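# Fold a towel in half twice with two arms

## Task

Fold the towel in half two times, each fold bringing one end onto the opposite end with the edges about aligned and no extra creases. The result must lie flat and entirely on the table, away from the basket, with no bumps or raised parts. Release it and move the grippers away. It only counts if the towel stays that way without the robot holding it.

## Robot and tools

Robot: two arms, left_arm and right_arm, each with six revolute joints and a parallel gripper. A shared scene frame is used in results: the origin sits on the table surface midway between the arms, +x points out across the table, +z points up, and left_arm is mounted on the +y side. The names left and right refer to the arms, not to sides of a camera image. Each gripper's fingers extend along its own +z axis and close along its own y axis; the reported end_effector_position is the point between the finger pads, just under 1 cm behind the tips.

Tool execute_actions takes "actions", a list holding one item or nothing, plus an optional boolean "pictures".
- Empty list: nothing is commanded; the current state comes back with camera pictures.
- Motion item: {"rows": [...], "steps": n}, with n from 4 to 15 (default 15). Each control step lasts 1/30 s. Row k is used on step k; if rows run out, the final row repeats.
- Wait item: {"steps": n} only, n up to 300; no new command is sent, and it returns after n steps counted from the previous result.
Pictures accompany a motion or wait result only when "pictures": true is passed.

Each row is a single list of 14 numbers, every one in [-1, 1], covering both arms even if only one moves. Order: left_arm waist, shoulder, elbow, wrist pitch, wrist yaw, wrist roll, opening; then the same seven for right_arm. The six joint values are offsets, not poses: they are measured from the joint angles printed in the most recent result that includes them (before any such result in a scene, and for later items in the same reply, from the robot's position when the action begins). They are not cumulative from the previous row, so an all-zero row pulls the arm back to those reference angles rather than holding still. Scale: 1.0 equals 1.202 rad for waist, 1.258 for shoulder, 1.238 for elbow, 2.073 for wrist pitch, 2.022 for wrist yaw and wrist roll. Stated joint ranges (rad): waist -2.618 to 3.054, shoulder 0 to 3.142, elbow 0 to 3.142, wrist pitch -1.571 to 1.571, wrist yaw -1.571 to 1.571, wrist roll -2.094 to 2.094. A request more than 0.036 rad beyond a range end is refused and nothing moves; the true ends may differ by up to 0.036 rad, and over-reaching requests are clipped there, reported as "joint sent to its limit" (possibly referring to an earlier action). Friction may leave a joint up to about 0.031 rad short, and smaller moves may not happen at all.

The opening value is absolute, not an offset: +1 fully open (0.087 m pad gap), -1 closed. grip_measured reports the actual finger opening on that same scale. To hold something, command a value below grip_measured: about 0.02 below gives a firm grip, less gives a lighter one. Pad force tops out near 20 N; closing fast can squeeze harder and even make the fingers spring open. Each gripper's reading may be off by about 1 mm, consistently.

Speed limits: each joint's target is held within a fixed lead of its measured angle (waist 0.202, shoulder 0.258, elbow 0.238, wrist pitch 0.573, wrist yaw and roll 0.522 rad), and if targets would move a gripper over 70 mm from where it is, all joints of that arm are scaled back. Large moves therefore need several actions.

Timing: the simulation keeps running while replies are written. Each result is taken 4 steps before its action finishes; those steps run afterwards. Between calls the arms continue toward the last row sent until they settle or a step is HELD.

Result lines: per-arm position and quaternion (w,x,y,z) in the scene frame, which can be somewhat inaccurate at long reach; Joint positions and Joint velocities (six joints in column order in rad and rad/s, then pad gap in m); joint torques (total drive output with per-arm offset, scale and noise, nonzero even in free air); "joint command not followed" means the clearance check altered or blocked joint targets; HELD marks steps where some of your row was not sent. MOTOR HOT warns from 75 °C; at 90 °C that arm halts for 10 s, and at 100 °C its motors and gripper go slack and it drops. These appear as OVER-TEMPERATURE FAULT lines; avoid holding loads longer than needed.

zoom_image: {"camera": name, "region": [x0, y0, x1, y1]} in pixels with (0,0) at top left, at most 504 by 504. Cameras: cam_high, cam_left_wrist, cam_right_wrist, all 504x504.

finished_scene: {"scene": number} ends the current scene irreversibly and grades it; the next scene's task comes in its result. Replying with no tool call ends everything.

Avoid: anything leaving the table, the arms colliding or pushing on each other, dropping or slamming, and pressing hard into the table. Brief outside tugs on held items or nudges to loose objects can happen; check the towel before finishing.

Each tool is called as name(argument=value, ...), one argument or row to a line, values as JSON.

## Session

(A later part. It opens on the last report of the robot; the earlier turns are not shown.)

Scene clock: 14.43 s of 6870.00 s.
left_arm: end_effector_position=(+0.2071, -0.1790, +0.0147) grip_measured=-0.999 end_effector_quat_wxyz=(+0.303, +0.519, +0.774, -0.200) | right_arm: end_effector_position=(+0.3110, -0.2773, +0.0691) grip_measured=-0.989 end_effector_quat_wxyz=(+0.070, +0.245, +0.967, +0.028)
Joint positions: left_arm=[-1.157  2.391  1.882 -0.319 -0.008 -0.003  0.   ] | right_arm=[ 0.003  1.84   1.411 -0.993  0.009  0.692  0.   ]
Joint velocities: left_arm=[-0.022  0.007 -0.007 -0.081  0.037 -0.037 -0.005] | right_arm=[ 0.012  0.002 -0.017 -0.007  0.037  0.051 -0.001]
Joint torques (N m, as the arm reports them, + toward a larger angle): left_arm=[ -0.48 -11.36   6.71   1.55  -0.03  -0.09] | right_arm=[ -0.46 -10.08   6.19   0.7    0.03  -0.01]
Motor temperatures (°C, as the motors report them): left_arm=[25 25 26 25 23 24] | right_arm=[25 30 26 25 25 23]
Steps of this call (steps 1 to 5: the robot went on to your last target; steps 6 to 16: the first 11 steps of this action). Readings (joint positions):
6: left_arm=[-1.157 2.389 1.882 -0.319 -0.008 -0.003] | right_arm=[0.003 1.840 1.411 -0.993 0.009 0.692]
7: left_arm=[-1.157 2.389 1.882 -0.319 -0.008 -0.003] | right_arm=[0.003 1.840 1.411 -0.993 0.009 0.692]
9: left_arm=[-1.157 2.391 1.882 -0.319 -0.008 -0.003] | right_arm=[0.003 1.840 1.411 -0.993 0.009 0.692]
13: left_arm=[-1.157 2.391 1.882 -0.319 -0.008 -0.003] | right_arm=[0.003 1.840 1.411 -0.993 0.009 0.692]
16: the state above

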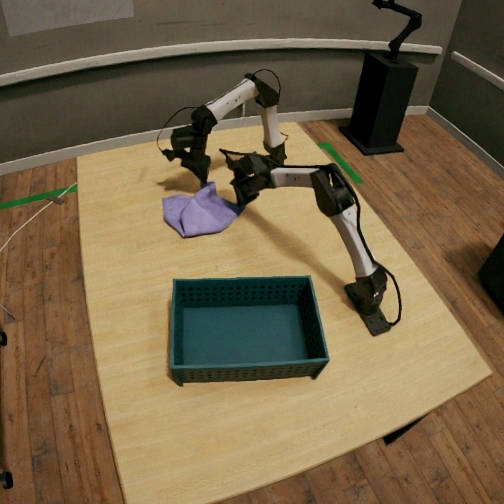

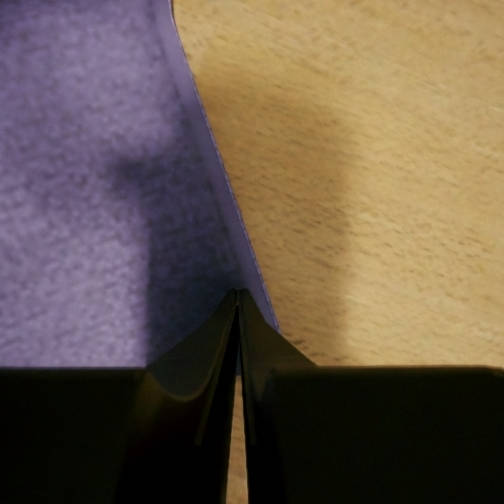

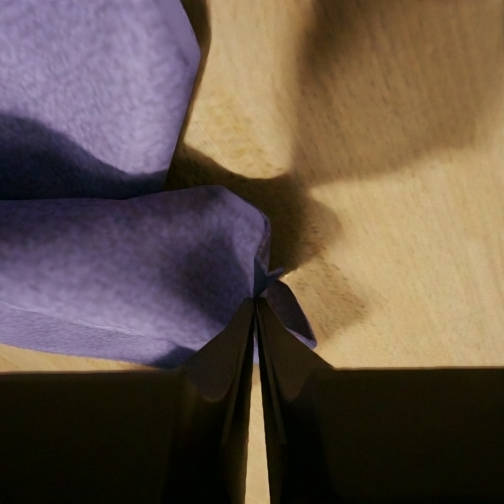

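execute_actions(
  actions=[
    {"rows":[[0,-0.03,0,0,0,0.05,-1, 0,0,0,0,0,0,-1],[0,-0.03,0,0,0,0.1,-1, 0,0,0,0,0,0,-1],[0,-0.03,0,0,0,0.1,-1, 0,0,0,0,0,0,-1],[0,-0.03,0,0,0,0.1,-0.7, 0,0,0,0,0,0,-1],[0,-0.03,0,0,0,0.1,-0.3, 0,0,0,0,0,0,-1],[0,-0.03,0,0,0,0.1,0.1, 0,0,0,0,0,0,-1],[0,-0.03,0,0,0,0.1,0.3, 0,0,0,0,0,0,-1],[0,-0.01,0,0,0,0.1,0.3, 0,0,0,0,0,0,-1],[0,0,0,0,0,0.1,0.3, 0,0,0,0,0,0,-1],[0,0.02,0,-0.01,0,0.1,0.3, 0,0,0,0,0,0,-1],[0,0.03,0,-0.02,0,0.1,0.3, 0,0,0,0,0,0,-1],[0,0.04,0,-0.03,0,0.1,0.3, 0,0,0,0,0,0,-1]],"steps":15},
  ],
)

execute_actions(
  actions=[
    {"rows":[[0,0.04,0,-0.03,0,0,0.3, 0,0,0,0,0,0,-1],[0,0.04,0,-0.03,0,0,0.2, 0,0,0,0,0,0,-1],[0,0.04,0,-0.03,0,0,0.1, 0,0,0,0,0,0,-1],[0,0.04,0,-0.03,0,0,0, 0,0,0,0,0,0,-1],[0,0.04,0,-0.03,0,0,-0.1, 0,0,0,0,0,0,-1],[0,0.04,0,-0.03,0,0,-0.2, 0,0,0,0,0,0,-1],[0,0.04,0,-0.03,0,0,-0.3, 0,0,0,0,0,0,-1],[0,0.04,0,-0.03,0,0,-0.4, 0,0,0,0,0,0,-1],[0,0.04,0,-0.03,0,0,-0.5, 0,0,0,0,0,0,-1],[0,0.04,0,-0.03,0,0,-0.6, 0,0,0,0,0,0,-1],[0,0.04,0,-0.03,0,0,-0.7, 0,0,0,0,0,0,-1],[0,0.04,0,-0.03,0,0,-0.8, 0,0,0,0,0,0,-1],[0,0.04,0,-0.03,0,0,-0.9, 0,0,0,0,0,0,-1],[0,0.04,0,-0.03,0,0,-1, 0,0,0,0,0,0,-1]],"steps":15},
  ],
  pictures=true,
)

execute_actions(
  actions=[
    {"steps":8},
  ],
  pictures=true,
)

Scene clock: 15.23 s of 6870.00 s.
left_arm: end_effector_position=(+0.2150, -0.1794, +0.0297) grip_measured=+0.299 end_effector_quat_wxyz=(+0.330, +0.581, +0.722, -0.180) | right_arm: end_effector_position=(+0.3110, -0.2773, +0.0691) grip_measured=-0.989 end_effector_quat_wxyz=(+0.070, +0.245, +0.967, +0.028)
Joint positions: left_arm=[-1.157  2.366  1.882 -0.316 -0.008  0.171  0.057] | right_arm=[ 0.003  1.84   1.411 -0.993  0.009  0.692  0.   ]
Joint velocities: left_arm=[-0.002  0.222 -0.007  0.007 -0.066  0.11   0.001] | right_arm=[ 0.017 -0.002 -0.012  0.007 -0.081 -0.007  0.001]
Joint torques (N m, as the arm reports them, + toward a larger angle): left_arm=[-0.52 -9.61  6.66  1.27  0.    0.  ] | right_arm=[ -0.38 -10.13   5.93   0.68   0.01   0.  ]
Motor temperatures (°C, as the motors report them): left_arm=[25 26 26 25 23 24] | right_arm=[25 30 26 25 25 23]
Steps of this call (steps 1 to 4: the last 4 steps of your previous action; steps 5 to 13: the robot went on to your last target; steps 14 to 24: the first 11 steps of this action). Readings (joint positions):
14: left_arm=[-1.157 2.388 1.882 -0.319 -0.008 0.010] | right_arm=[0.003 1.840 1.411 -0.993 0.009 0.692]
15: left_arm=[-1.157 2.385 1.882 -0.321 -0.008 0.040] | right_arm=[0.003 1.840 1.411 -0.993 0.009 0.692]
17: left_arm=[-1.157 2.373 1.882 -0.321 -0.008 0.095] | right_arm=[0.003 1.840 1.411 -0.993 0.009 0.692]
21: left_arm=[-1.157 2.355 1.882 -0.320 -0.008 0.152] | right_arm=[0.003 1.840 1.411 -0.993 0.009 0.692]
24: the state above

Scene clock: 15.73 s of 6870.00 s.
left_arm: end_effector_position=(+0.2016, -0.1815, +0.0131) grip_measured=-0.645 end_effector_quat_wxyz=(+0.306, +0.595, +0.718, -0.190) | right_arm: end_effector_position=(+0.3110, -0.2773, +0.0691) grip_measured=-0.989 end_effector_quat_wxyz=(+0.070, +0.245, +0.967, +0.028)
Joint positions: left_arm=[-1.166  2.397  1.89  -0.327  0.035  0.174  0.016] | right_arm=[ 0.003  1.84   1.411 -0.993  0.009  0.692  0.   ]
Joint velocities: left_arm=[ 0.002  0.007 -0.002 -0.037 -0.022 -0.007 -0.097] | right_arm=[-0.017  0.012 -0.002 -0.037 -0.051  0.022 -0.   ]
Joint torques (N m, as the arm reports them, + toward a larger angle): left_arm=[ 0.22 -9.84  6.42  1.16 -0.39 -0.03] | right_arm=[-0.42 -9.98  6.02  0.67  0.05  0.  ]
Motor temperatures (°C, as the motors report them): left_arm=[25 26 26 25 23 24] | right_arm=[25 30 26 25 25 23]
Steps of this call (steps 1 to 4: the last 4 steps of your previous action; steps 5 to 15: the first 11 steps of this action, its rows measured from where the robot was after step 4). Readings (joint positions):
4: left_arm=[-1.157 2.392 1.888 -0.323 -0.006 0.181] | right_arm=[0.003 1.840 1.411 -0.993 0.009 0.692]
5: left_arm=[-1.157 2.393 1.890 -0.323 -0.006 0.181] | right_arm=[0.003 1.840 1.411 -0.993 0.009 0.692]
6: left_arm=[-1.157 2.396 1.890 -0.323 -0.001 0.180] | right_arm=[0.003 1.840 1.411 -0.993 0.009 0.692]
8: left_arm=[-1.157 2.397 1.890 -0.323 0.012 0.177] | right_arm=[0.003 1.840 1.411 -0.993 0.009 0.692]
12: left_arm=[-1.163 2.397 1.890 -0.325 0.032 0.174] | right_arm=[0.003 1.840 1.411 -0.993 0.009 0.692]
15: the state above

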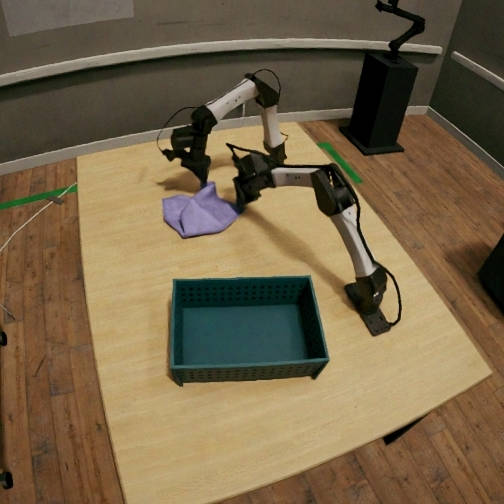

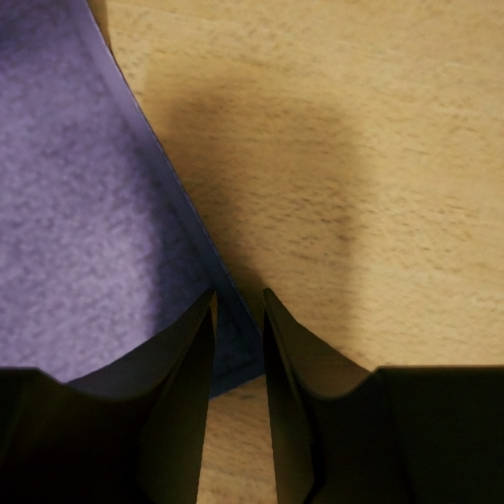

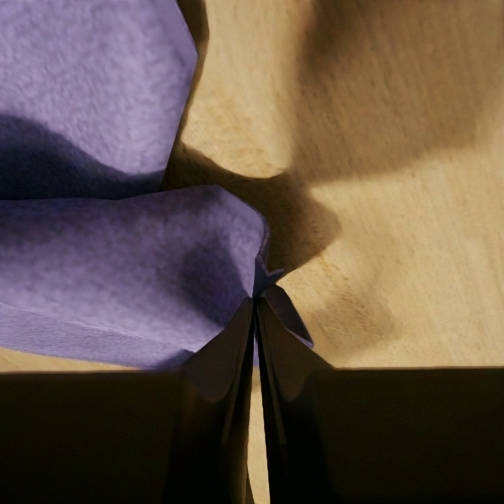

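Scene clock: 16.00 s of 6870.00 s.
left_arm: end_effector_position=(+0.2040, -0.1805, +0.0125) grip_measured=-1.000 end_effector_quat_wxyz=(+0.309, +0.593, +0.720, -0.184) | right_arm: end_effector_position=(+0.3110, -0.2773, +0.0691) grip_measured=-0.989 end_effector_quat_wxyz=(+0.070, +0.245, +0.967, +0.028)
Joint positions: left_arm=[-1.166  2.398  1.89  -0.327  0.021  0.174  0.   ] | right_arm=[ 0.003  1.84   1.411 -0.993  0.009  0.692  0.   ]
Joint velocities: left_arm=[ 0.002  0.002 -0.007  0.037 -0.037  0.007  0.   ] | right_arm=[-0.022  0.012 -0.012  0.066  0.037  0.051  0.   ]
Joint torques (N m, as the arm reports them, + toward a larger angle): left_arm=[ 0.19 -9.9   6.51  1.16 -0.28 -0.02] | right_arm=[-0.33 -9.96  6.01  0.66  0.04 -0.01]
Motor temperatures (°C, as the motors report them): left_arm=[25 26 26 25 23 24] | right_arm=[25 30 26 25 25 23]
Kept back: nothing.
Steps of this call (steps 1 to 4: the last 4 steps of your previous action; steps 5 to 8: the robot went on to your last target). Readings (joint positions):
1: left_arm=[-1.166 2.398 1.890 -0.327 0.034 0.174] | right_arm=[0.003 1.840 1.411 -0.993 0.009 0.692]
2: left_arm=[-1.166 2.398 1.890 -0.327 0.030 0.174] | right_arm=[0.003 1.840 1.411 -0.993 0.009 0.692]
4: left_arm=[-1.166 2.398 1.890 -0.327 0.024 0.174] | right_arm=[0.003 1.840 1.411 -0.993 0.009 0.692]
8: the state above

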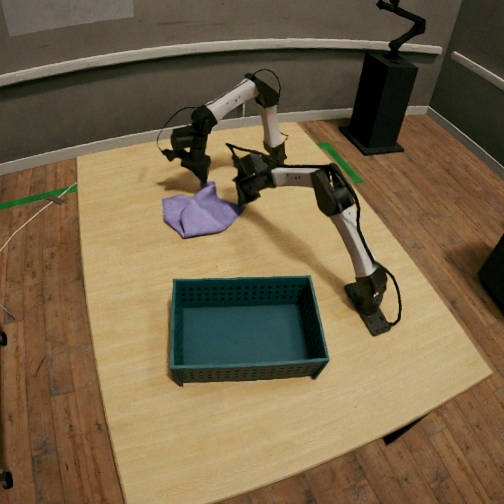

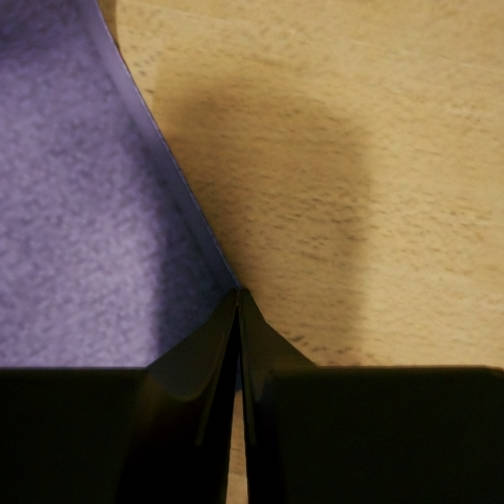

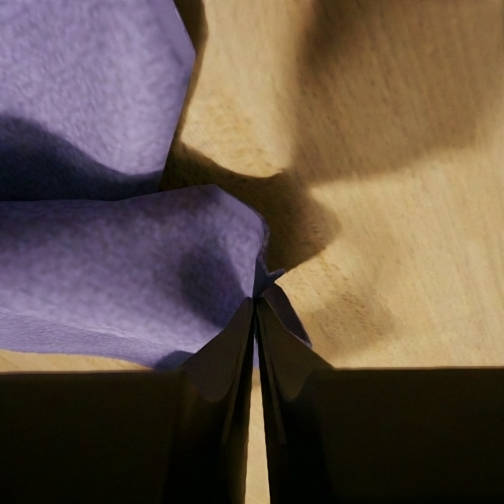

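execute_actions(
  actions=[
    {"rows":[[0,-0.03,0,0,-0.015,0,-1, 0,0,0,0,0,0,-1],[0,-0.03,0,0,-0.015,-0.03,-1, 0,0,0,0,0,0,-1],[0,-0.03,0,0,-0.015,-0.065,-1, 0,0,0,0,0,0,-1],[0,-0.03,0,0,-0.015,-0.065,-0.7, 0,0,0,0,0,0,-1],[0.03,-0.03,0,0,-0.015,-0.065,-0.3, 0,0,0,0,0,0,-1],[0.03,-0.03,0,0,-0.015,-0.065,0, 0,0,0,0,0,0,-1],[0.03,-0.03,0,0,-0.015,-0.065,0, 0,0,0,0,0,0,-1],[0.03,-0.02,0,0,-0.015,-0.065,0, 0,0,0,0,0,0,-1],[0.03,-0.01,0,0,-0.015,-0.065,0, 0,0,0,0,0,0,-1],[0.03,0,0,0,-0.015,-0.065,0, 0,0,0,0,0,0,-1],[0.03,0.01,0,0,-0.015,-0.065,0, 0,0,0,0,0,0,-1],[0.03,0.02,0,-0.01,-0.015,-0.065,0, 0,0,0,0,0,0,-1],[0.03,0.03,0,-0.02,-0.015,-0.065,0, 0,0,0,0,0,0,-1],[0.03,0.05,-0.02,-0.03,-0.015,-0.065,0, 0,0,0,0,0,0,-1]],"steps":15},
  ],
)

execute_actions(
  actions=[
    {"steps":12},
  ],
  pictures=true,
)

execute_actions(
  actions=[
    {"rows":[[0,0.05,-0.02,-0.04,0,0,-0.1, 0,0,0,0,0,0,-1],[0,0.05,-0.02,-0.04,0,0,-0.2, 0,0,0,0,0,0,-1],[0,0.05,-0.02,-0.04,0,0,-0.3, 0,0,0,0,0,0,-1],[0,0.05,-0.02,-0.04,0,0,-0.4, 0,0,0,0,0,0,-1],[0,0.05,-0.02,-0.04,0,0,-0.5, 0,0,0,0,0,0,-1],[0,0.05,-0.02,-0.04,0,0,-0.6, 0,0,0,0,0,0,-1],[0,0.05,-0.02,-0.04,0,0,-0.7, 0,0,0,0,0,0,-1],[0,0.05,-0.02,-0.04,0,0,-0.8, 0,0,0,0,0,0,-1],[0,0.05,-0.02,-0.04,0,0,-0.9, 0,0,0,0,0,0,-1],[0,0.05,-0.02,-0.04,0,0,-1, 0,0,0,0,0,0,-1],[0,0.05,-0.02,-0.04,0,0,-1, 0,0,0,0,0,0,-1],[0,0.05,-0.02,-0.04,0,0,-1, 0,0,0,0,0,0,-1],[0,0,0,0,0,0,-1, 0,0,0,0,0,0,-1],[0,-0.04,0,0,0,0,-1, 0,0,0,0,0,0,-1]],"steps":15},
  ],
)

execute_actions(
  actions=[
    {"steps":12},
  ],
  pictures=true,
)

Scene clock: 16.87 s of 6870.00 s.
left_arm: end_effector_position=(+0.2197, -0.1772, +0.0310) grip_measured=+0.000 end_effector_quat_wxyz=(+0.320, +0.537, +0.756, -0.196) | right_arm: end_effector_position=(+0.3110, -0.2773, +0.0691) grip_measured=-0.989 end_effector_quat_wxyz=(+0.070, +0.245, +0.967, +0.028)
Joint positions: left_arm=[-1.138  2.366  1.89  -0.324 -0.     0.066  0.044] | right_arm=[ 0.003  1.84   1.411 -0.993  0.009  0.692  0.   ]
Joint velocities: left_arm=[ 0.081  0.105 -0.012 -0.051 -0.037 -0.066  0.001] | right_arm=[-0.012 -0.002  0.002 -0.081 -0.007  0.022 -0.   ]
Joint torques (N m, as the arm reports them, + toward a larger angle): left_arm=[ -0.36 -10.19   6.71   1.61  -0.04  -0.18] | right_arm=[ -0.49 -10.15   6.05   0.67   0.04  -0.03]
Motor temperatures (°C, as the motors report them): left_arm=[25 27 26 25 23 24] | right_arm=[25 31 26 25 25 23]
Steps of this call (steps 1 to 15: the robot went on to your last target; steps 16 to 26: the first 11 steps of this action). Readings (joint positions):
16: left_arm=[-1.166 2.394 1.890 -0.325 0.019 0.174] | right_arm=[0.003 1.840 1.411 -0.993 0.009 0.692]
17: left_arm=[-1.166 2.389 1.890 -0.326 0.016 0.166] | right_arm=[0.003 1.840 1.411 -0.993 0.009 0.692]
19: left_arm=[-1.166 2.377 1.890 -0.326 0.009 0.128] | right_arm=[0.003 1.840 1.411 -0.993 0.009 0.692]
23: left_arm=[-1.153 2.361 1.890 -0.326 0.005 0.082] | right_arm=[0.003 1.840 1.411 -0.993 0.009 0.692]
26: the state above

Scene clock: 17.27 s of 6870.00 s.
left_arm: end_effector_position=(+0.2211, -0.1736, +0.0110) grip_measured=+0.000 end_effector_quat_wxyz=(+0.307, +0.532, +0.766, -0.188) | right_arm: end_effector_position=(+0.3110, -0.2773, +0.0691) grip_measured=-0.989 end_effector_quat_wxyz=(+0.070, +0.245, +0.967, +0.028)
Joint positions: left_arm=[-1.134  2.402  1.89  -0.322 -0.005  0.051  0.044] | right_arm=[ 0.003  1.84   1.411 -0.993  0.009  0.692  0.   ]
Joint velocities: left_arm=[-0.002  0.002 -0.007 -0.037 -0.022 -0.037  0.001] | right_arm=[-0.002  0.007 -0.017 -0.051 -0.007  0.007 -0.   ]
Joint torques (N m, as the arm reports them, + toward a larger angle): left_arm=[-0.36 -8.81  5.06  1.07 -0.05 -0.17] | right_arm=[-0.45 -9.87  6.08  0.68  0.05 -0.02]
Motor temperatures (°C, as the motors report them): left_arm=[25 27 26 25 23 24] | right_arm=[25 31 26 25 25 23]
Kept back: nothing.
Steps of this call (steps 1 to 4: the last 4 steps of your previous action; steps 5 to 12: the robot went on to your last target). Readings (joint positions):
1: left_arm=[-1.136 2.372 1.890 -0.324 -0.001 0.063] | right_arm=[0.003 1.840 1.411 -0.993 0.009 0.692]
2: left_arm=[-1.135 2.380 1.890 -0.324 -0.002 0.061] | right_arm=[0.003 1.840 1.411 -0.993 0.009 0.692]
4: left_arm=[-1.134 2.403 1.890 -0.323 -0.004 0.056] | right_arm=[0.003 1.840 1.411 -0.993 0.009 0.692]
8: left_arm=[-1.134 2.402 1.890 -0.322 -0.005 0.052] | right_arm=[0.003 1.840 1.411 -0.993 0.009 0.692]
12: the state above

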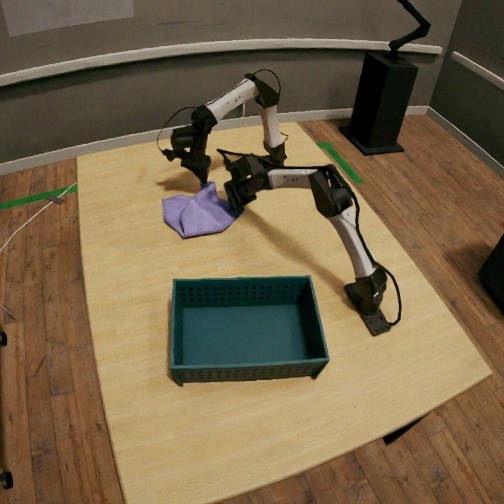

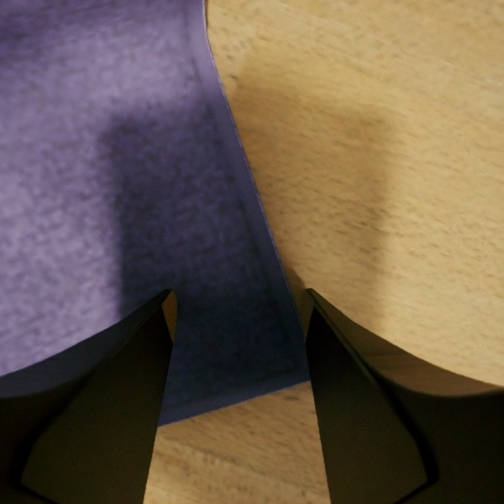

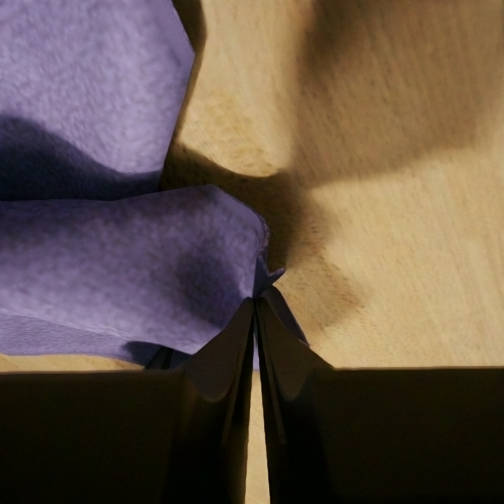

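Scene clock: 17.63 s of 6870.00 s.
left_arm: end_effector_position=(+0.2192, -0.1748, +0.0112) grip_measured=-0.944 end_effector_quat_wxyz=(+0.306, +0.533, +0.765, -0.191) | right_arm: end_effector_position=(+0.3110, -0.2773, +0.0691) grip_measured=-0.989 end_effector_quat_wxyz=(+0.070, +0.245, +0.967, +0.028)
Joint positions: left_arm=[-1.137  2.402  1.89  -0.321 -0.001  0.05   0.002] | right_arm=[ 0.003  1.84   1.411 -0.993  0.009  0.692  0.   ]
Joint velocities: left_arm=[ 0.027  0.012 -0.002 -0.051  0.066  0.051 -0.009] | right_arm=[ 0.012 -0.017  0.017 -0.022 -0.051  0.037 -0.001]
Joint torques (N m, as the arm reports them, + toward a larger angle): left_arm=[-0.39 -8.74  5.05  0.97 -0.04 -0.06] | right_arm=[ -0.34 -10.09   6.06   0.68   0.01   0.01]
Motor temperatures (°C, as the motors report them): left_arm=[25 27 26 25 23 24] | right_arm=[25 31 26 25 25 23]
Steps of this call (steps 1 to 11: the first 11 steps of this action). Readings (joint positions):
1: left_arm=[-1.134 2.402 1.890 -0.322 -0.001 0.050] | right_arm=[0.003 1.840 1.411 -0.993 0.009 0.692]
2: left_arm=[-1.135 2.402 1.890 -0.322 0.004 0.050] | right_arm=[0.003 1.840 1.411 -0.993 0.009 0.692]
4: left_arm=[-1.137 2.402 1.890 -0.322 0.013 0.050] | right_arm=[0.003 1.840 1.411 -0.993 0.009 0.692]
8: left_arm=[-1.138 2.402 1.890 -0.322 0.012 0.050] | right_arm=[0.003 1.840 1.411 -0.993 0.009 0.692]
11: the state above

Scene clock: 18.03 s of 6870.00 s.
left_arm: end_effector_position=(+0.2215, -0.1796, +0.0435) grip_measured=-0.950 end_effector_quat_wxyz=(+0.329, +0.527, +0.757, -0.204) | right_arm: end_effector_position=(+0.3110, -0.2773, +0.0691) grip_measured=-0.989 end_effector_quat_wxyz=(+0.070, +0.245, +0.967, +0.028)
Joint positions: left_arm=[-1.137  2.347  1.89  -0.318 -0.003  0.05   0.002] | right_arm=[ 0.003  1.84   1.411 -0.993  0.009  0.692  0.   ]
Joint velocities: left_arm=[ 0.017  0.002  0.002 -0.007  0.037  0.007 -0.   ] | right_arm=[ 0.007 -0.027 -0.022  0.037  0.007  0.066 -0.   ]
Joint torques (N m, as the arm reports them, + toward a larger angle): left_arm=[ -0.28 -12.37   6.79   1.65  -0.06  -0.08] | right_arm=[-0.45 -9.99  5.95  0.65 -0.02 -0.02]
Motor temperatures (°C, as the motors report them): left_arm=[25 27 26 25 23 24] | right_arm=[25 31 26 25 25 23]
Kept back: nothing.
Steps of this call (steps 1 to 4: the last 4 steps of your previous action; steps 5 to 12: the robot went on to your last target). Readings (joint positions):
1: left_arm=[-1.137 2.402 1.890 -0.320 -0.002 0.050] | right_arm=[0.003 1.840 1.411 -0.993 0.009 0.692]
2: left_arm=[-1.137 2.398 1.890 -0.316 -0.003 0.050] | right_arm=[0.003 1.840 1.411 -0.993 0.009 0.692]
4: left_arm=[-1.137 2.386 1.890 -0.318 -0.003 0.050] | right_arm=[0.003 1.840 1.411 -0.993 0.009 0.692]
8: left_arm=[-1.137 2.355 1.890 -0.318 -0.003 0.050] | right_arm=[0.003 1.840 1.411 -0.993 0.009 0.692]
12: the state above

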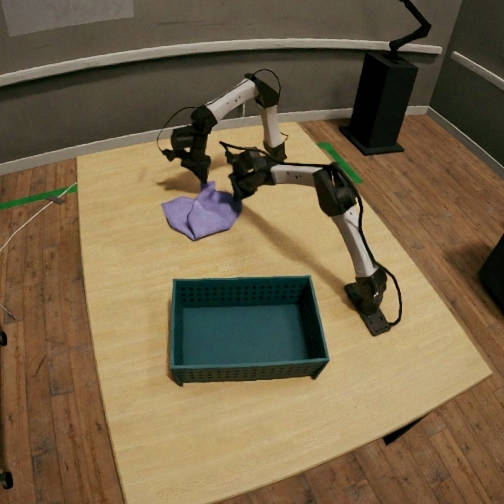

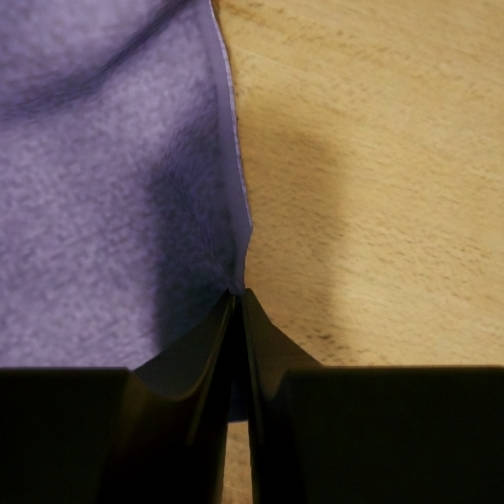

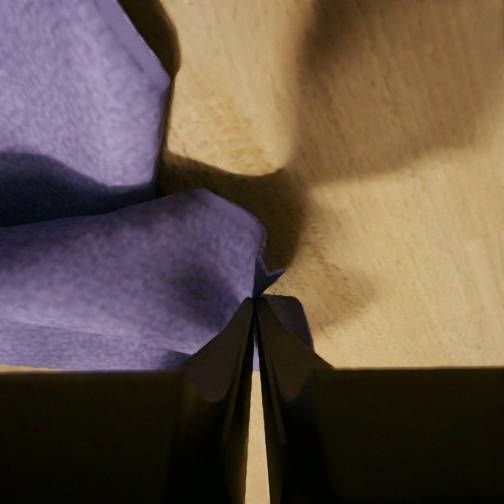

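execute_actions(
  actions=[
    {"rows":[[0.01,-0.02,0,-0.008,0,0,-1, 0,-0.016,0.005,0,0,0.015,-1],[0.02,-0.04,0,-0.016,0,0,-1, 0,-0.032,0.01,0,0,0.03,-1],[0.03,-0.06,0,-0.024,0,0,-1, 0,-0.048,0.015,0,0,0.045,-1],[0.04,-0.08,0,-0.032,0,0,-1, 0,-0.064,0.02,0,0,0.06,-1],[0.05,-0.1,0,-0.04,0,0,-1, 0,-0.08,0.025,0,0,0.075,-1],[0.06,-0.12,0,-0.048,0,0,-1, 0,-0.096,0.03,0,0,0.09,-1],[0.07,-0.14,0,-0.056,0,0,-1, 0.005,-0.112,0.035,0,0,0.105,-1],[0.08,-0.16,0,-0.064,0,0,-1, 0.01,-0.128,0.04,0,0,0.12,-1],[0.09,-0.18,0,-0.072,0,0,-1, 0.015,-0.144,0.045,0,0,0.135,-1],[0.1,-0.2,0,-0.08,0,0,-1, 0.02,-0.16,0.05,0,0,0.15,-1],[0.11,-0.22,0,-0.088,0,0,-1, 0.03,-0.176,0.055,0,0,0.165,-1],[0.12,-0.24,0,-0.096,0,0,-1, 0.04,-0.192,0.06,0,0,0.18,-1],[0.13,-0.26,0,-0.1,0,0,-1, 0.05,-0.208,0.065,0,0,0.195,-1],[0.14,-0.28,0,-0.105,0,0,-1, 0.06,-0.224,0.07,0,0,0.21,-1],[0.15,-0.3,0,-0.11,0,0,-1, 0.07,-0.24,0.075,0,0,0.225,-1]],"steps":15},
  ],
)

execute_actions(
  actions=[
    {"steps":14},
  ],
  pictures=true,
)

Scene clock: 19.00 s of 6870.00 s.
left_arm: end_effector_position=(+0.2669, -0.1378, +0.1539) grip_measured=-0.950 end_effector_quat_wxyz=(+0.385, +0.475, +0.761, -0.214) | right_arm: end_effector_position=(+0.3271, -0.2659, +0.1347) grip_measured=-0.989 end_effector_quat_wxyz=(+0.150, +0.337, +0.925, +0.086)
Joint positions: left_arm=[-1.037  2.125  1.89  -0.424 -0.001  0.05   0.002] | right_arm=[ 0.009  1.68   1.45  -0.993  0.009  0.899  0.   ]
Joint velocities: left_arm=[ 0.457 -0.911  0.012 -0.344 -0.007 -0.051  0.   ] | right_arm=[ 0.12  -0.676  0.237 -0.007 -0.066  0.842 -0.   ]
Joint torques (N m, as the arm reports them, + toward a larger angle): left_arm=[ -0.09 -11.28   7.01   1.49  -0.04  -0.13] | right_arm=[  1.37 -10.59   7.63   0.97   0.01   0.04]
Motor temperatures (°C, as the motors report them): left_arm=[25 28 26 25 23 24] | right_arm=[25 31 26 25 25 23]
Steps of this call (steps 1 to 18: the robot went on to your last target; steps 19 to 29: the first 11 steps of this action). Readings (joint positions):
19: left_arm=[-1.137 2.345 1.890 -0.319 -0.003 0.050] | right_arm=[0.003 1.840 1.411 -0.993 0.009 0.695]
20: left_arm=[-1.136 2.342 1.890 -0.322 -0.003 0.050] | right_arm=[0.003 1.838 1.411 -0.993 0.009 0.703]
22: left_arm=[-1.129 2.320 1.890 -0.344 -0.002 0.050] | right_arm=[0.003 1.826 1.411 -0.993 0.009 0.731]
26: left_arm=[-1.085 2.221 1.890 -0.394 -0.001 0.050] | right_arm=[0.003 1.753 1.425 -0.993 0.009 0.819]
29: the state above

Scene clock: 19.47 s of 6870.00 s.
left_arm: end_effector_position=(+0.2921, -0.0882, +0.2335) grip_measured=-0.950 end_effector_quat_wxyz=(+0.429, +0.433, +0.763, -0.214) | right_arm: end_effector_position=(+0.3266, -0.2339, +0.2023) grip_measured=-0.989 end_effector_quat_wxyz=(+0.205, +0.400, +0.878, +0.166)
Joint positions: left_arm=[-0.955  1.952  1.89  -0.509 -0.005  0.05   0.002] | right_arm=[ 0.081  1.541  1.497 -0.993  0.009  1.125  0.   ]
Joint velocities: left_arm=[-0.017  0.027 -0.012 -0.168  0.022 -0.007 -0.   ] | right_arm=[-0.002  0.012  0.027 -0.022 -0.095  0.168 -0.   ]
Joint torques (N m, as the arm reports them, + toward a larger angle): left_arm=[-0.71 -9.03  6.69  1.68  0.02 -0.09] | right_arm=[ 0.23 -7.45  6.96  1.25  0.03 -0.01]
Motor temperatures (°C, as the motors report them): left_arm=[25 28 26 25 23 24] | right_arm=[25 31 26 25 25 23]
Kept back: nothing.
Steps of this call (steps 1 to 4: the last 4 steps of your previous action; steps 5 to 14: the robot went on to your last target). Readings (joint positions):
1: left_arm=[-1.021 2.094 1.890 -0.434 -0.001 0.050] | right_arm=[0.016 1.657 1.459 -0.993 0.009 0.927]
2: left_arm=[-1.006 2.064 1.890 -0.445 -0.002 0.050] | right_arm=[0.026 1.634 1.466 -0.993 0.009 0.956]
4: left_arm=[-0.980 2.011 1.890 -0.465 -0.002 0.050] | right_arm=[0.051 1.591 1.479 -0.993 0.009 1.014]
8: left_arm=[-0.955 1.949 1.890 -0.483 -0.005 0.050] | right_arm=[0.081 1.542 1.496 -0.993 0.009 1.087]
14: the state above

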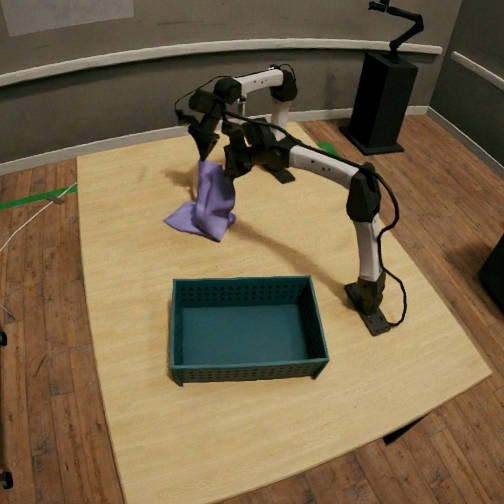

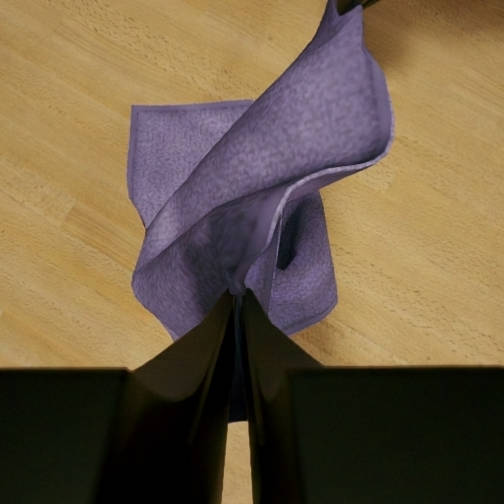

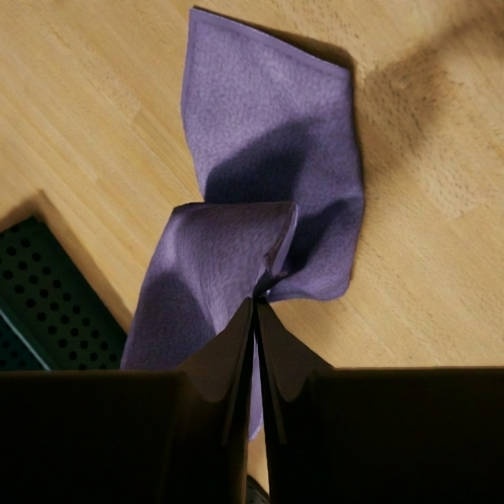

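execute_actions(
  actions=[
    {"rows":[[0.006,-0.02,0,0,0,0,-1, 0.005,-0.017,0.013,0.006,0,0.015,-1],[0.012,-0.04,0,0,0,0,-1, 0.01,-0.033,0.026,0.012,0,0.03,-1],[0.018,-0.06,0,0,0,0,-1, 0.015,-0.05,0.039,0.018,0,0.045,-1],[0.024,-0.08,0,0,0,0,-1, 0.02,-0.067,0.052,0.024,0,0.06,-1],[0.03,-0.1,0,0,0,0,-1, 0.03,-0.083,0.065,0.03,0,0.075,-1],[0.036,-0.12,0.01,0,0,0,-1, 0.04,-0.1,0.078,0.036,0,0.09,-1],[0.042,-0.14,0.015,0,0,0,-1, 0.05,-0.117,0.091,0.042,0,0.105,-1],[0.048,-0.16,0.02,0,0,0,-1, 0.06,-0.133,0.104,0.048,0,0.12,-1],[0.054,-0.18,0.025,0,0,0,-1, 0.07,-0.15,0.117,0.054,0,0.135,-1],[0.06,-0.2,0.03,0,0,0,-1, 0.085,-0.167,0.13,0.06,0,0.15,-1],[0.066,-0.22,0.035,0,0,0,-1, 0.1,-0.183,0.143,0.066,0,0.165,-1],[0.072,-0.24,0.04,0,0,0,-1, 0.115,-0.2,0.156,0.072,0,0.18,-1],[0.078,-0.265,0.045,0,0,0,-1, 0.13,-0.217,0.17,0.078,0,0.195,-1],[0.084,-0.29,0.05,0.005,0,0,-1, 0.14,-0.235,0.183,0.084,0,0.21,-1],[0.088,-0.309,0.055,0.009,0,0,-1, 0.15,-0.25,0.196,0.087,0,0.22,-1]],"steps":15},
  ],
)

execute_actions(
  actions=[
    {"steps":30},
  ],
  pictures=true,
)

Scene clock: 20.27 s of 6870.00 s.
left_arm: end_effector_position=(+0.2947, -0.0382, +0.3465) grip_measured=-0.950 end_effector_quat_wxyz=(+0.517, +0.384, +0.726, -0.240) | right_arm: end_effector_position=(+0.3244, -0.2025, +0.3197) grip_measured=-0.989 end_effector_quat_wxyz=(+0.287, +0.427, +0.799, +0.311)
Joint positions: left_arm=[-0.897  1.737  1.9   -0.522 -0.005  0.05   0.002] | right_arm=[ 0.154  1.387  1.62  -0.93   0.009  1.324  0.   ]
Joint velocities: left_arm=[ 0.212 -0.838  0.203 -0.066 -0.051 -0.007 -0.   ] | right_arm=[ 0.398 -0.676  0.491  0.374 -0.051  0.696 -0.001]
Joint torques (N m, as the arm reports them, + toward a larger angle): left_arm=[ 0.02 -8.6   7.77  2.01  0.   -0.11] | right_arm=[ 0.81 -7.47  7.64  1.77  0.03  0.03]
Motor temperatures (°C, as the motors report them): left_arm=[25 28 27 25 23 24] | right_arm=[25 31 26 25 25 23]
Steps of this call (steps 1 to 13: the robot went on to your last target; steps 14 to 24: the first 11 steps of this action). Readings (joint positions):
14: left_arm=[-0.955 1.951 1.890 -0.520 -0.005 0.050] | right_arm=[0.081 1.541 1.497 -0.993 0.009 1.140]
15: left_arm=[-0.955 1.948 1.890 -0.520 -0.005 0.050] | right_arm=[0.081 1.540 1.498 -0.993 0.009 1.145]
17: left_arm=[-0.951 1.928 1.890 -0.520 -0.005 0.050] | right_arm=[0.083 1.531 1.510 -0.992 0.009 1.171]
21: left_arm=[-0.925 1.830 1.890 -0.522 -0.005 0.050] | right_arm=[0.116 1.460 1.567 -0.966 0.009 1.252]
24: the state above

Scene clock: 21.27 s of 6870.00 s.
left_arm: end_effector_position=(+0.2755, +0.0109, +0.4665) grip_measured=-0.955 end_effector_quat_wxyz=(+0.617, +0.336, +0.654, -0.280) | right_arm: end_effector_position=(+0.2768, -0.1773, +0.4619) grip_measured=-0.989 end_effector_quat_wxyz=(+0.316, +0.423, +0.683, +0.504)
Joint positions: left_arm=[-0.86   1.559  1.96  -0.483  0.01   0.05   0.002] | right_arm=[ 0.257  1.222  1.739 -0.813 -0.006  1.563  0.   ]
Joint velocities: left_arm=[ 0.002  0.002  0.002 -0.007 -0.007 -0.007 -0.002] | right_arm=[ 0.002 -0.002  0.012  0.051 -0.007  0.007 -0.   ]
Joint torques (N m, as the arm reports them, + toward a larger angle): left_arm=[ 0.3  -5.43  5.77  1.89 -0.18 -0.11] | right_arm=[-0.19 -2.64  5.76  1.84  0.13 -0.01]
Motor temperatures (°C, as the motors report them): left_arm=[25 28 27 26 23 24] | right_arm=[25 31 26 25 25 23]
Kept back: nothing.
Steps of this call (steps 1 to 4: the last 4 steps of your previous action; steps 5 to 30: the robot went on to your last target). Readings (joint positions):
1: left_arm=[-0.889 1.708 1.908 -0.522 -0.005 0.050] | right_arm=[0.170 1.364 1.638 -0.918 0.009 1.350]
2: left_arm=[-0.881 1.679 1.916 -0.522 -0.005 0.050] | right_arm=[0.188 1.340 1.655 -0.905 0.009 1.377]
4: left_arm=[-0.868 1.622 1.929 -0.519 -0.005 0.050] | right_arm=[0.222 1.296 1.689 -0.879 0.009 1.431]
8: left_arm=[-0.860 1.549 1.956 -0.493 0.001 0.050] | right_arm=[0.255 1.229 1.734 -0.828 0.000 1.510]
30: the state above

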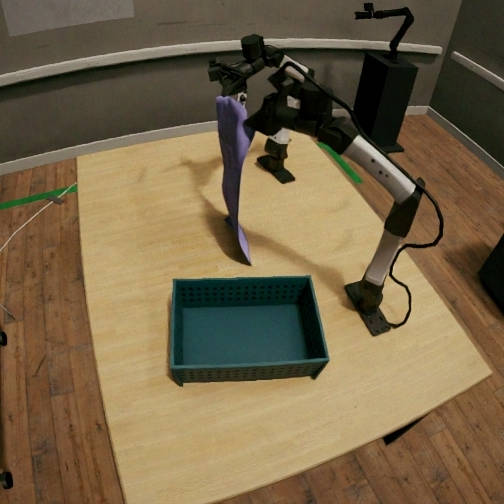

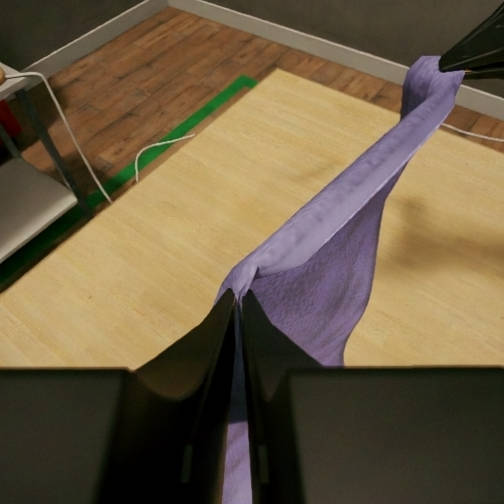

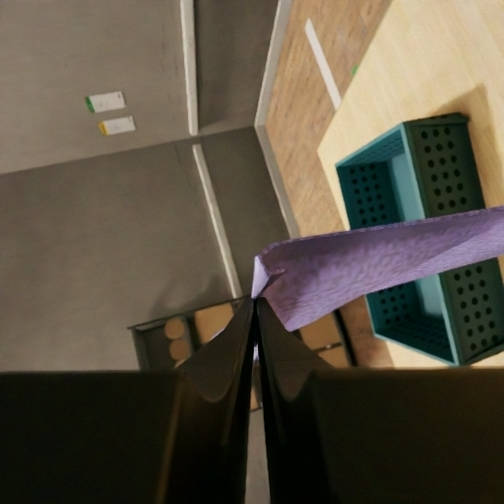

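execute_actions(
  actions=[
    {"rows":[[-0.02,-0.01,0,-0.006,0,0,-1, 0.02,-0.012,0.009,-0.012,0,0,-1],[-0.04,-0.02,0,-0.012,0,0,-1, 0.04,-0.024,0.017,-0.025,0,0,-1],[-0.06,-0.03,0,-0.018,0,0,-1, 0.06,-0.035,0.026,-0.037,0,0,-1],[-0.08,-0.04,0,-0.024,0,0,-1, 0.08,-0.047,0.034,-0.05,0,0,-1],[-0.1,-0.05,0,-0.03,0,0,-1, 0.1,-0.059,0.043,-0.062,0,0,-1],[-0.12,-0.06,0,-0.036,0,0,-1, 0.12,-0.07,0.051,-0.074,0,0,-1],[-0.14,-0.07,0,-0.042,0,0,-1, 0.14,-0.082,0.06,-0.086,0,0,-1],[-0.165,-0.08,0,-0.048,0,0,-1, 0.165,-0.094,0.068,-0.1,0,0,-1],[-0.19,-0.09,0,-0.055,0,0,-1, 0.19,-0.106,0.077,-0.11,0,0,-1],[-0.21,-0.1,0,-0.062,0,0,-1, 0.21,-0.117,0.085,-0.123,0,0,-1],[-0.23,-0.11,0,-0.068,0,0,-1, 0.23,-0.13,0.094,-0.135,0,0,-1],[-0.25,-0.12,0,-0.074,0,0,-1, 0.25,-0.14,0.1,-0.148,0,0,-1],[-0.27,-0.13,0,-0.08,0,0,-1, 0.27,-0.152,0.11,-0.16,0,0,-1],[-0.29,-0.137,0,-0.087,0,0,-1, 0.29,-0.164,0.12,-0.172,0,0,-1],[-0.311,-0.143,0,-0.093,0,0,-1, 0.31,-0.176,0.128,-0.185,0,0,-1]],"steps":15},
  ],
)

execute_actions(
  actions=[
    {"steps":30},
  ],
  pictures=true,
)

Scene clock: 22.30 s of 6870.00 s.
left_arm: end_effector_position=(+0.1705, -0.0091, +0.4865) grip_measured=-0.955 end_effector_quat_wxyz=(+0.586, +0.405, +0.609, -0.348) | right_arm: end_effector_position=(+0.1813, -0.1525, +0.4809) grip_measured=-0.989 end_effector_quat_wxyz=(+0.258, +0.344, +0.726, +0.536)
Joint positions: left_arm=[-1.085  1.463  1.96  -0.567  0.007  0.05   0.002] | right_arm=[ 0.481  1.12   1.815 -0.992 -0.006  1.563  0.   ]
Joint velocities: left_arm=[-0.779 -0.466 -0.007 -0.3    0.037 -0.007 -0.   ] | right_arm=[ 0.73  -0.579  0.388 -0.593 -0.037 -0.007 -0.   ]
Joint torques (N m, as the arm reports them, + toward a larger angle): left_arm=[-0.74 -5.73  5.44  1.85  0.04 -0.11] | right_arm=[ 0.16 -3.34  6.4   1.79  0.03 -0.07]
Motor temperatures (°C, as the motors report them): left_arm=[25 28 27 26 23 24] | right_arm=[25 31 26 25 25 23]
Steps of this call (steps 1 to 15: the robot went on to your last target; steps 16 to 20: nothing new was sent; steps 21 to 31: the first 11 steps of this action). Readings (joint positions):
21: left_arm=[-0.862 1.559 1.960 -0.483 0.010 0.050] | right_arm=[0.260 1.222 1.739 -0.814 -0.006 1.563]
22: left_arm=[-0.869 1.558 1.960 -0.484 0.010 0.050] | right_arm=[0.268 1.222 1.739 -0.818 -0.006 1.563]
24: left_arm=[-0.900 1.552 1.960 -0.497 0.007 0.050] | right_arm=[0.302 1.218 1.745 -0.845 -0.005 1.563]
28: left_arm=[-1.001 1.510 1.960 -0.538 0.007 0.050] | right_arm=[0.399 1.176 1.777 -0.928 -0.005 1.563]
31: the state above

Scene clock: 23.30 s of 6870.00 s.
left_arm: end_effector_position=(+0.1024, +0.0045, +0.4960) grip_measured=-0.955 end_effector_quat_wxyz=(+0.556, +0.450, +0.581, -0.388) | right_arm: end_effector_position=(+0.1014, -0.1774, +0.4912) grip_measured=-0.989 end_effector_quat_wxyz=(+0.220, +0.293, +0.748, +0.553)
Joint positions: left_arm=[-1.226  1.377  1.96  -0.664  0.013  0.05   0.002] | right_arm=[ 0.619  0.999  1.89  -1.186 -0.007  1.563  0.   ]
Joint velocities: left_arm=[-0.007 -0.002  0.007 -0.037 -0.007 -0.037 -0.001] | right_arm=[-0.002 -0.002 -0.002 -0.007 -0.051 -0.022 -0.002]
Joint torques (N m, as the arm reports them, + toward a larger angle): left_arm=[-1.   -3.4   5.12  1.82 -0.07 -0.08] | right_arm=[ 0.59  1.5   4.61  1.71 -0.03 -0.09]
Motor temperatures (°C, as the motors report them): left_arm=[25 28 27 26 23 24] | right_arm=[25 31 26 26 25 23]
Kept back: nothing.
Steps of this call (steps 1 to 4: the last 4 steps of your previous action; steps 5 to 30: the robot went on to your last target). Readings (joint positions):
1: left_arm=[-1.111 1.446 1.960 -0.577 0.007 0.050] | right_arm=[0.507 1.100 1.828 -1.013 -0.006 1.563]
2: left_arm=[-1.136 1.430 1.960 -0.587 0.008 0.050] | right_arm=[0.531 1.080 1.840 -1.035 -0.006 1.563]
4: left_arm=[-1.184 1.402 1.960 -0.607 0.008 0.050] | right_arm=[0.579 1.045 1.865 -1.081 -0.006 1.563]
8: left_arm=[-1.226 1.377 1.960 -0.631 0.013 0.050] | right_arm=[0.616 1.001 1.890 -1.139 -0.007 1.563]
30: the state above
All arms were judged still, so your last target was given up. Only a new action makes them travel on or press farther. Fingers that are still opening or closing keep moving.

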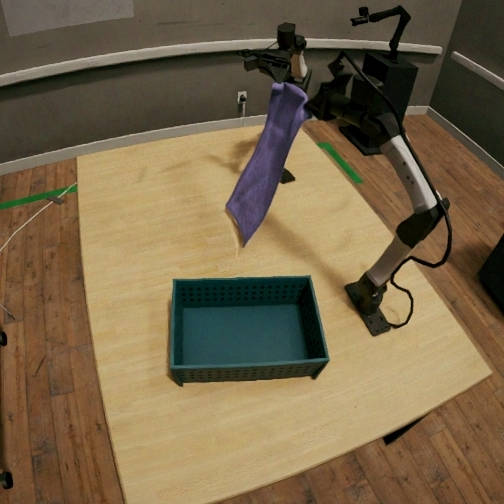

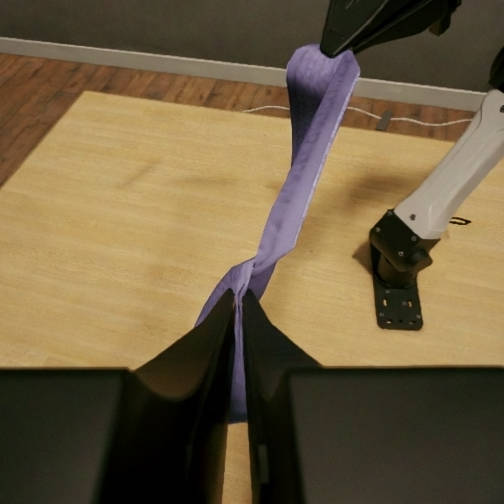

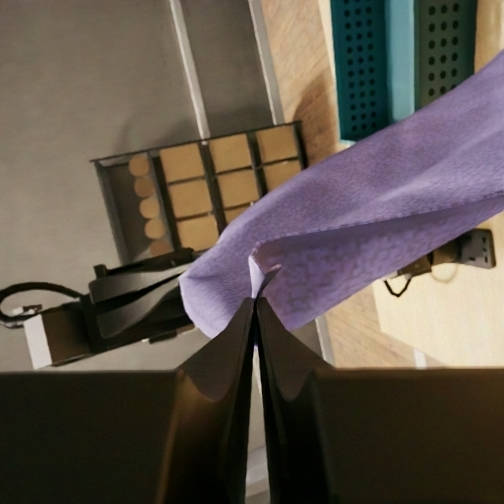

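execute_actions(
  actions=[
    {"steps":100},
  ],
  pictures=true,
)

execute_actions(
  actions=[
    {"rows":[[0.017,0.011,-0.005,0,0,0,-1, -0.022,0.01,-0.016,0.005,0,0,-1],[0.035,0.022,-0.01,0,0,0,-1, -0.044,0.02,-0.03,0.01,0,0,-1],[0.052,0.033,-0.015,0,0,0,-1, -0.066,0.03,-0.047,0.016,0,0,-1],[0.07,0.044,-0.02,0,0,0,-1, -0.088,0.04,-0.062,0.022,0,0,-1],[0.087,0.055,-0.025,0,0,0,-1, -0.11,0.05,-0.078,0.028,0,0,-1],[0.104,0.066,-0.03,0,0,0,-1, -0.13,0.06,-0.093,0.033,0,0,-1],[0.12,0.077,-0.035,-0.01,0,0,-1, -0.15,0.07,-0.11,0.039,0,0,-1],[0.14,0.088,-0.04,-0.01,0,0,-1, -0.17,0.08,-0.124,0.045,0,0,-1],[0.156,0.099,-0.045,-0.01,0,0,-1, -0.185,0.09,-0.14,0.05,0,0,-1],[0.173,0.11,-0.05,-0.014,0,0,-1, -0.2,0.1,-0.155,0.056,0,0,-1],[0.19,0.121,-0.055,-0.014,0,0,-1, -0.215,0.11,-0.17,0.062,0,0,-1],[0.21,0.132,-0.06,-0.014,0,0,-1, -0.23,0.12,-0.186,0.067,0,0,-1],[0.225,0.143,-0.063,-0.014,0,0,-1, -0.245,0.13,-0.2,0.073,0,0,-1],[0.245,0.154,-0.067,-0.014,0,0,-1, -0.26,0.14,-0.217,0.078,0,0,-1],[0.262,0.165,-0.07,-0.014,0,0,-1, -0.272,0.152,-0.233,0.084,0,0,-1]],"steps":15},
  ],
)

execute_actions(
  actions=[
    {"steps":25},
  ],
  pictures=true,
)

Scene clock: 26.63 s of 6870.00 s.
left_arm: end_effector_position=(+0.1024, +0.0046, +0.4955) grip_measured=-0.955 end_effector_quat_wxyz=(+0.555, +0.451, +0.581, -0.388) | right_arm: end_effector_position=(+0.1013, -0.1775, +0.4909) grip_measured=-0.989 end_effector_quat_wxyz=(+0.220, +0.293, +0.748, +0.553)
Joint positions: left_arm=[-1.226  1.377  1.96  -0.665  0.013  0.05   0.002] | right_arm=[ 0.619  0.999  1.89  -1.187 -0.007  1.563  0.   ]
Joint velocities: left_arm=[ 0.007 -0.017  0.002 -0.051  0.007  0.051  0.001] | right_arm=[-0.022 -0.022 -0.017 -0.022 -0.037  0.007 -0.001]
Joint torques (N m, as the arm reports them, + toward a larger angle): left_arm=[-1.13 -3.57  5.08  1.85 -0.07 -0.08] | right_arm=[ 0.36  1.29  4.54  1.78  0.01 -0.08]
Motor temperatures (°C, as the motors report them): left_arm=[25 28 27 27 23 24] | right_arm=[25 30 26 26 25 23]
Kept back: nothing.
Steps of this call (steps 1 to 100: nothing new was sent). Readings (joint positions):
1: left_arm=[-1.226 1.377 1.960 -0.664 0.013 0.050] | right_arm=[0.619 0.999 1.890 -1.186 -0.007 1.563]
2: left_arm=[-1.226 1.377 1.960 -0.664 0.013 0.050] | right_arm=[0.619 0.999 1.890 -1.186 -0.007 1.563]
4: left_arm=[-1.226 1.377 1.960 -0.664 0.013 0.050] | right_arm=[0.619 0.999 1.890 -1.186 -0.007 1.563]
8: left_arm=[-1.226 1.377 1.960 -0.664 0.013 0.050] | right_arm=[0.619 0.999 1.890 -1.186 -0.007 1.563]
100: the state above

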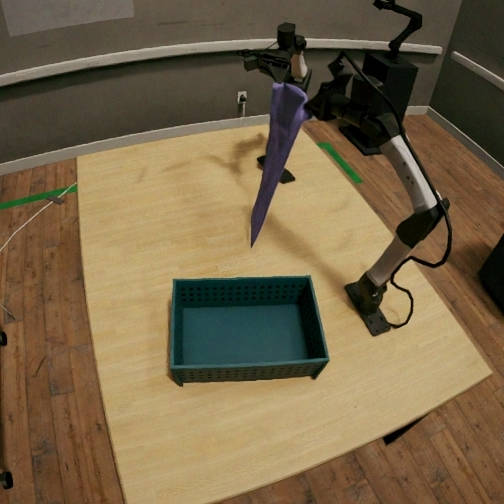

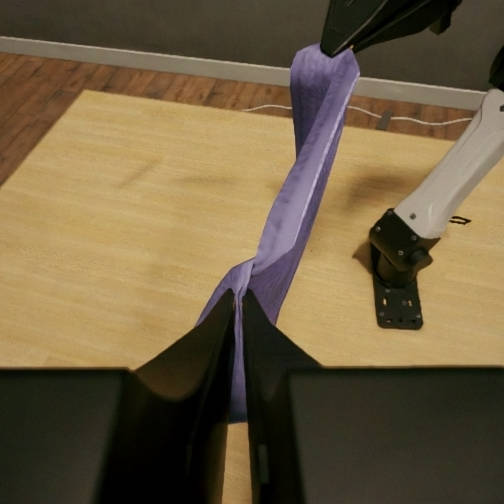

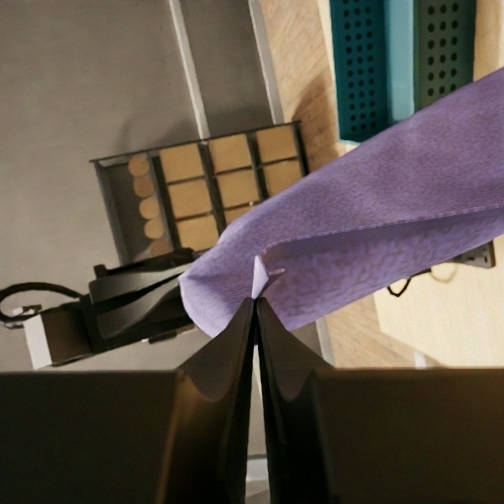

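Scene clock: 27.00 s of 6870.00 s.
left_arm: end_effector_position=(+0.1855, -0.0048, +0.4398) grip_measured=-0.955 end_effector_quat_wxyz=(+0.540, +0.422, +0.658, -0.312) | right_arm: end_effector_position=(+0.1862, -0.1750, +0.4273) grip_measured=-0.989 end_effector_quat_wxyz=(+0.241, +0.394, +0.758, +0.461)
Joint positions: left_arm=[-1.045  1.486  1.929 -0.667  0.018  0.05   0.002] | right_arm=[ 0.404  1.091  1.729 -1.115 -0.012  1.563  0.   ]
Joint velocities: left_arm=[ 0.593  0.476 -0.242 -0.022 -0.037 -0.007  0.002] | right_arm=[-0.559  0.505 -0.642  0.256 -0.051 -0.095 -0.001]
Joint torques (N m, as the arm reports them, + toward a larger angle): left_arm=[ 0.31 -4.2   4.14  1.76 -0.06 -0.09] | right_arm=[-1.41  0.51  4.39  2.03 -0.05 -0.11]
Motor temperatures (°C, as the motors report them): left_arm=[25 28 27 27 23 24] | right_arm=[25 30 26 26 25 23]
Steps of this call (steps 1 to 11: the first 11 steps of this action). Readings (joint positions):
1: left_arm=[-1.225 1.377 1.960 -0.665 0.013 0.050] | right_arm=[0.616 0.999 1.890 -1.187 -0.007 1.563]
2: left_arm=[-1.220 1.378 1.960 -0.665 0.015 0.050] | right_arm=[0.607 0.999 1.887 -1.184 -0.009 1.563]
4: left_arm=[-1.192 1.387 1.960 -0.665 0.018 0.050] | right_arm=[0.567 1.001 1.865 -1.171 -0.010 1.563]
8: left_arm=[-1.109 1.438 1.952 -0.665 0.019 0.050] | right_arm=[0.468 1.040 1.793 -1.138 -0.012 1.563]
11: the state above

Scene clock: 27.83 s of 6870.00 s.
left_arm: end_effector_position=(+0.2506, +0.0016, +0.3690) grip_measured=-0.955 end_effector_quat_wxyz=(+0.495, +0.401, +0.731, -0.243) | right_arm: end_effector_position=(+0.2441, -0.1756, +0.3666) grip_measured=-0.989 end_effector_quat_wxyz=(+0.231, +0.450, +0.767, +0.394)
Joint positions: left_arm=[-0.915  1.592  1.882 -0.692  0.012  0.05   0.002] | right_arm=[ 0.304  1.193  1.605 -1.035 -0.011  1.563  0.   ]
Joint velocities: left_arm=[ 0.017 -0.012  0.017  0.022  0.007 -0.066 -0.   ] | right_arm=[ 0.007  0.002 -0.007 -0.022  0.022 -0.022  0.001]
Joint torques (N m, as the arm reports them, + toward a larger angle): left_arm=[-0.21 -7.08  5.52  1.92  0.01 -0.08] | right_arm=[-1.28 -3.31  5.54  1.83  0.02 -0.01]
Motor temperatures (°C, as the motors report them): left_arm=[25 28 27 27 23 24] | right_arm=[25 30 27 26 25 23]
Kept back: nothing.
Steps of this call (steps 1 to 4: the last 4 steps of your previous action; steps 5 to 25: the robot went on to your last target). Readings (joint positions):
1: left_arm=[-1.024 1.502 1.921 -0.669 0.018 0.050] | right_arm=[0.386 1.108 1.708 -1.106 -0.011 1.563]
2: left_arm=[-1.003 1.519 1.914 -0.671 0.018 0.050] | right_arm=[0.367 1.124 1.687 -1.097 -0.011 1.563]
4: left_arm=[-0.960 1.552 1.901 -0.675 0.018 0.050] | right_arm=[0.332 1.153 1.647 -1.077 -0.011 1.563]
8: left_arm=[-0.915 1.591 1.884 -0.687 0.012 0.050] | right_arm=[0.304 1.191 1.607 -1.060 -0.011 1.563]
25: the state above

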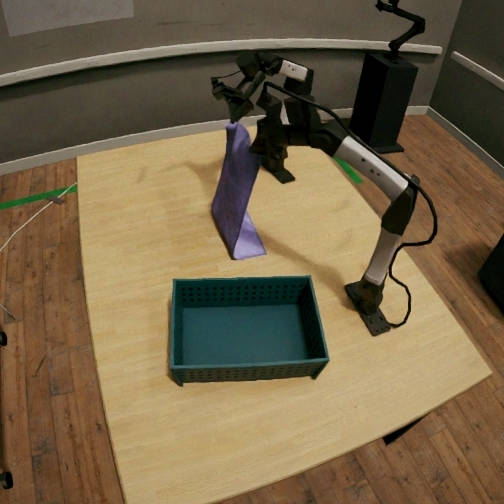

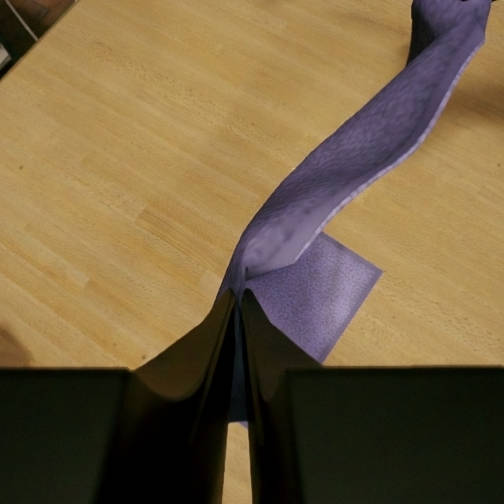

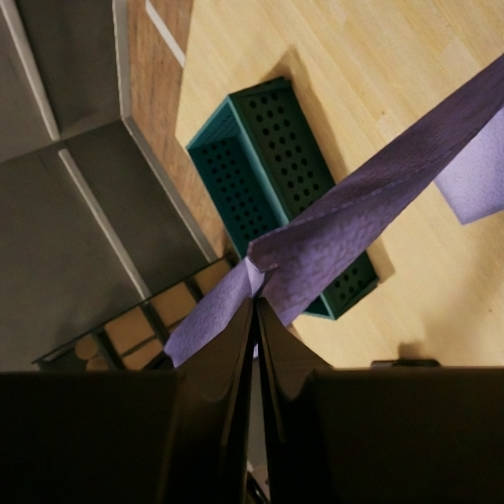

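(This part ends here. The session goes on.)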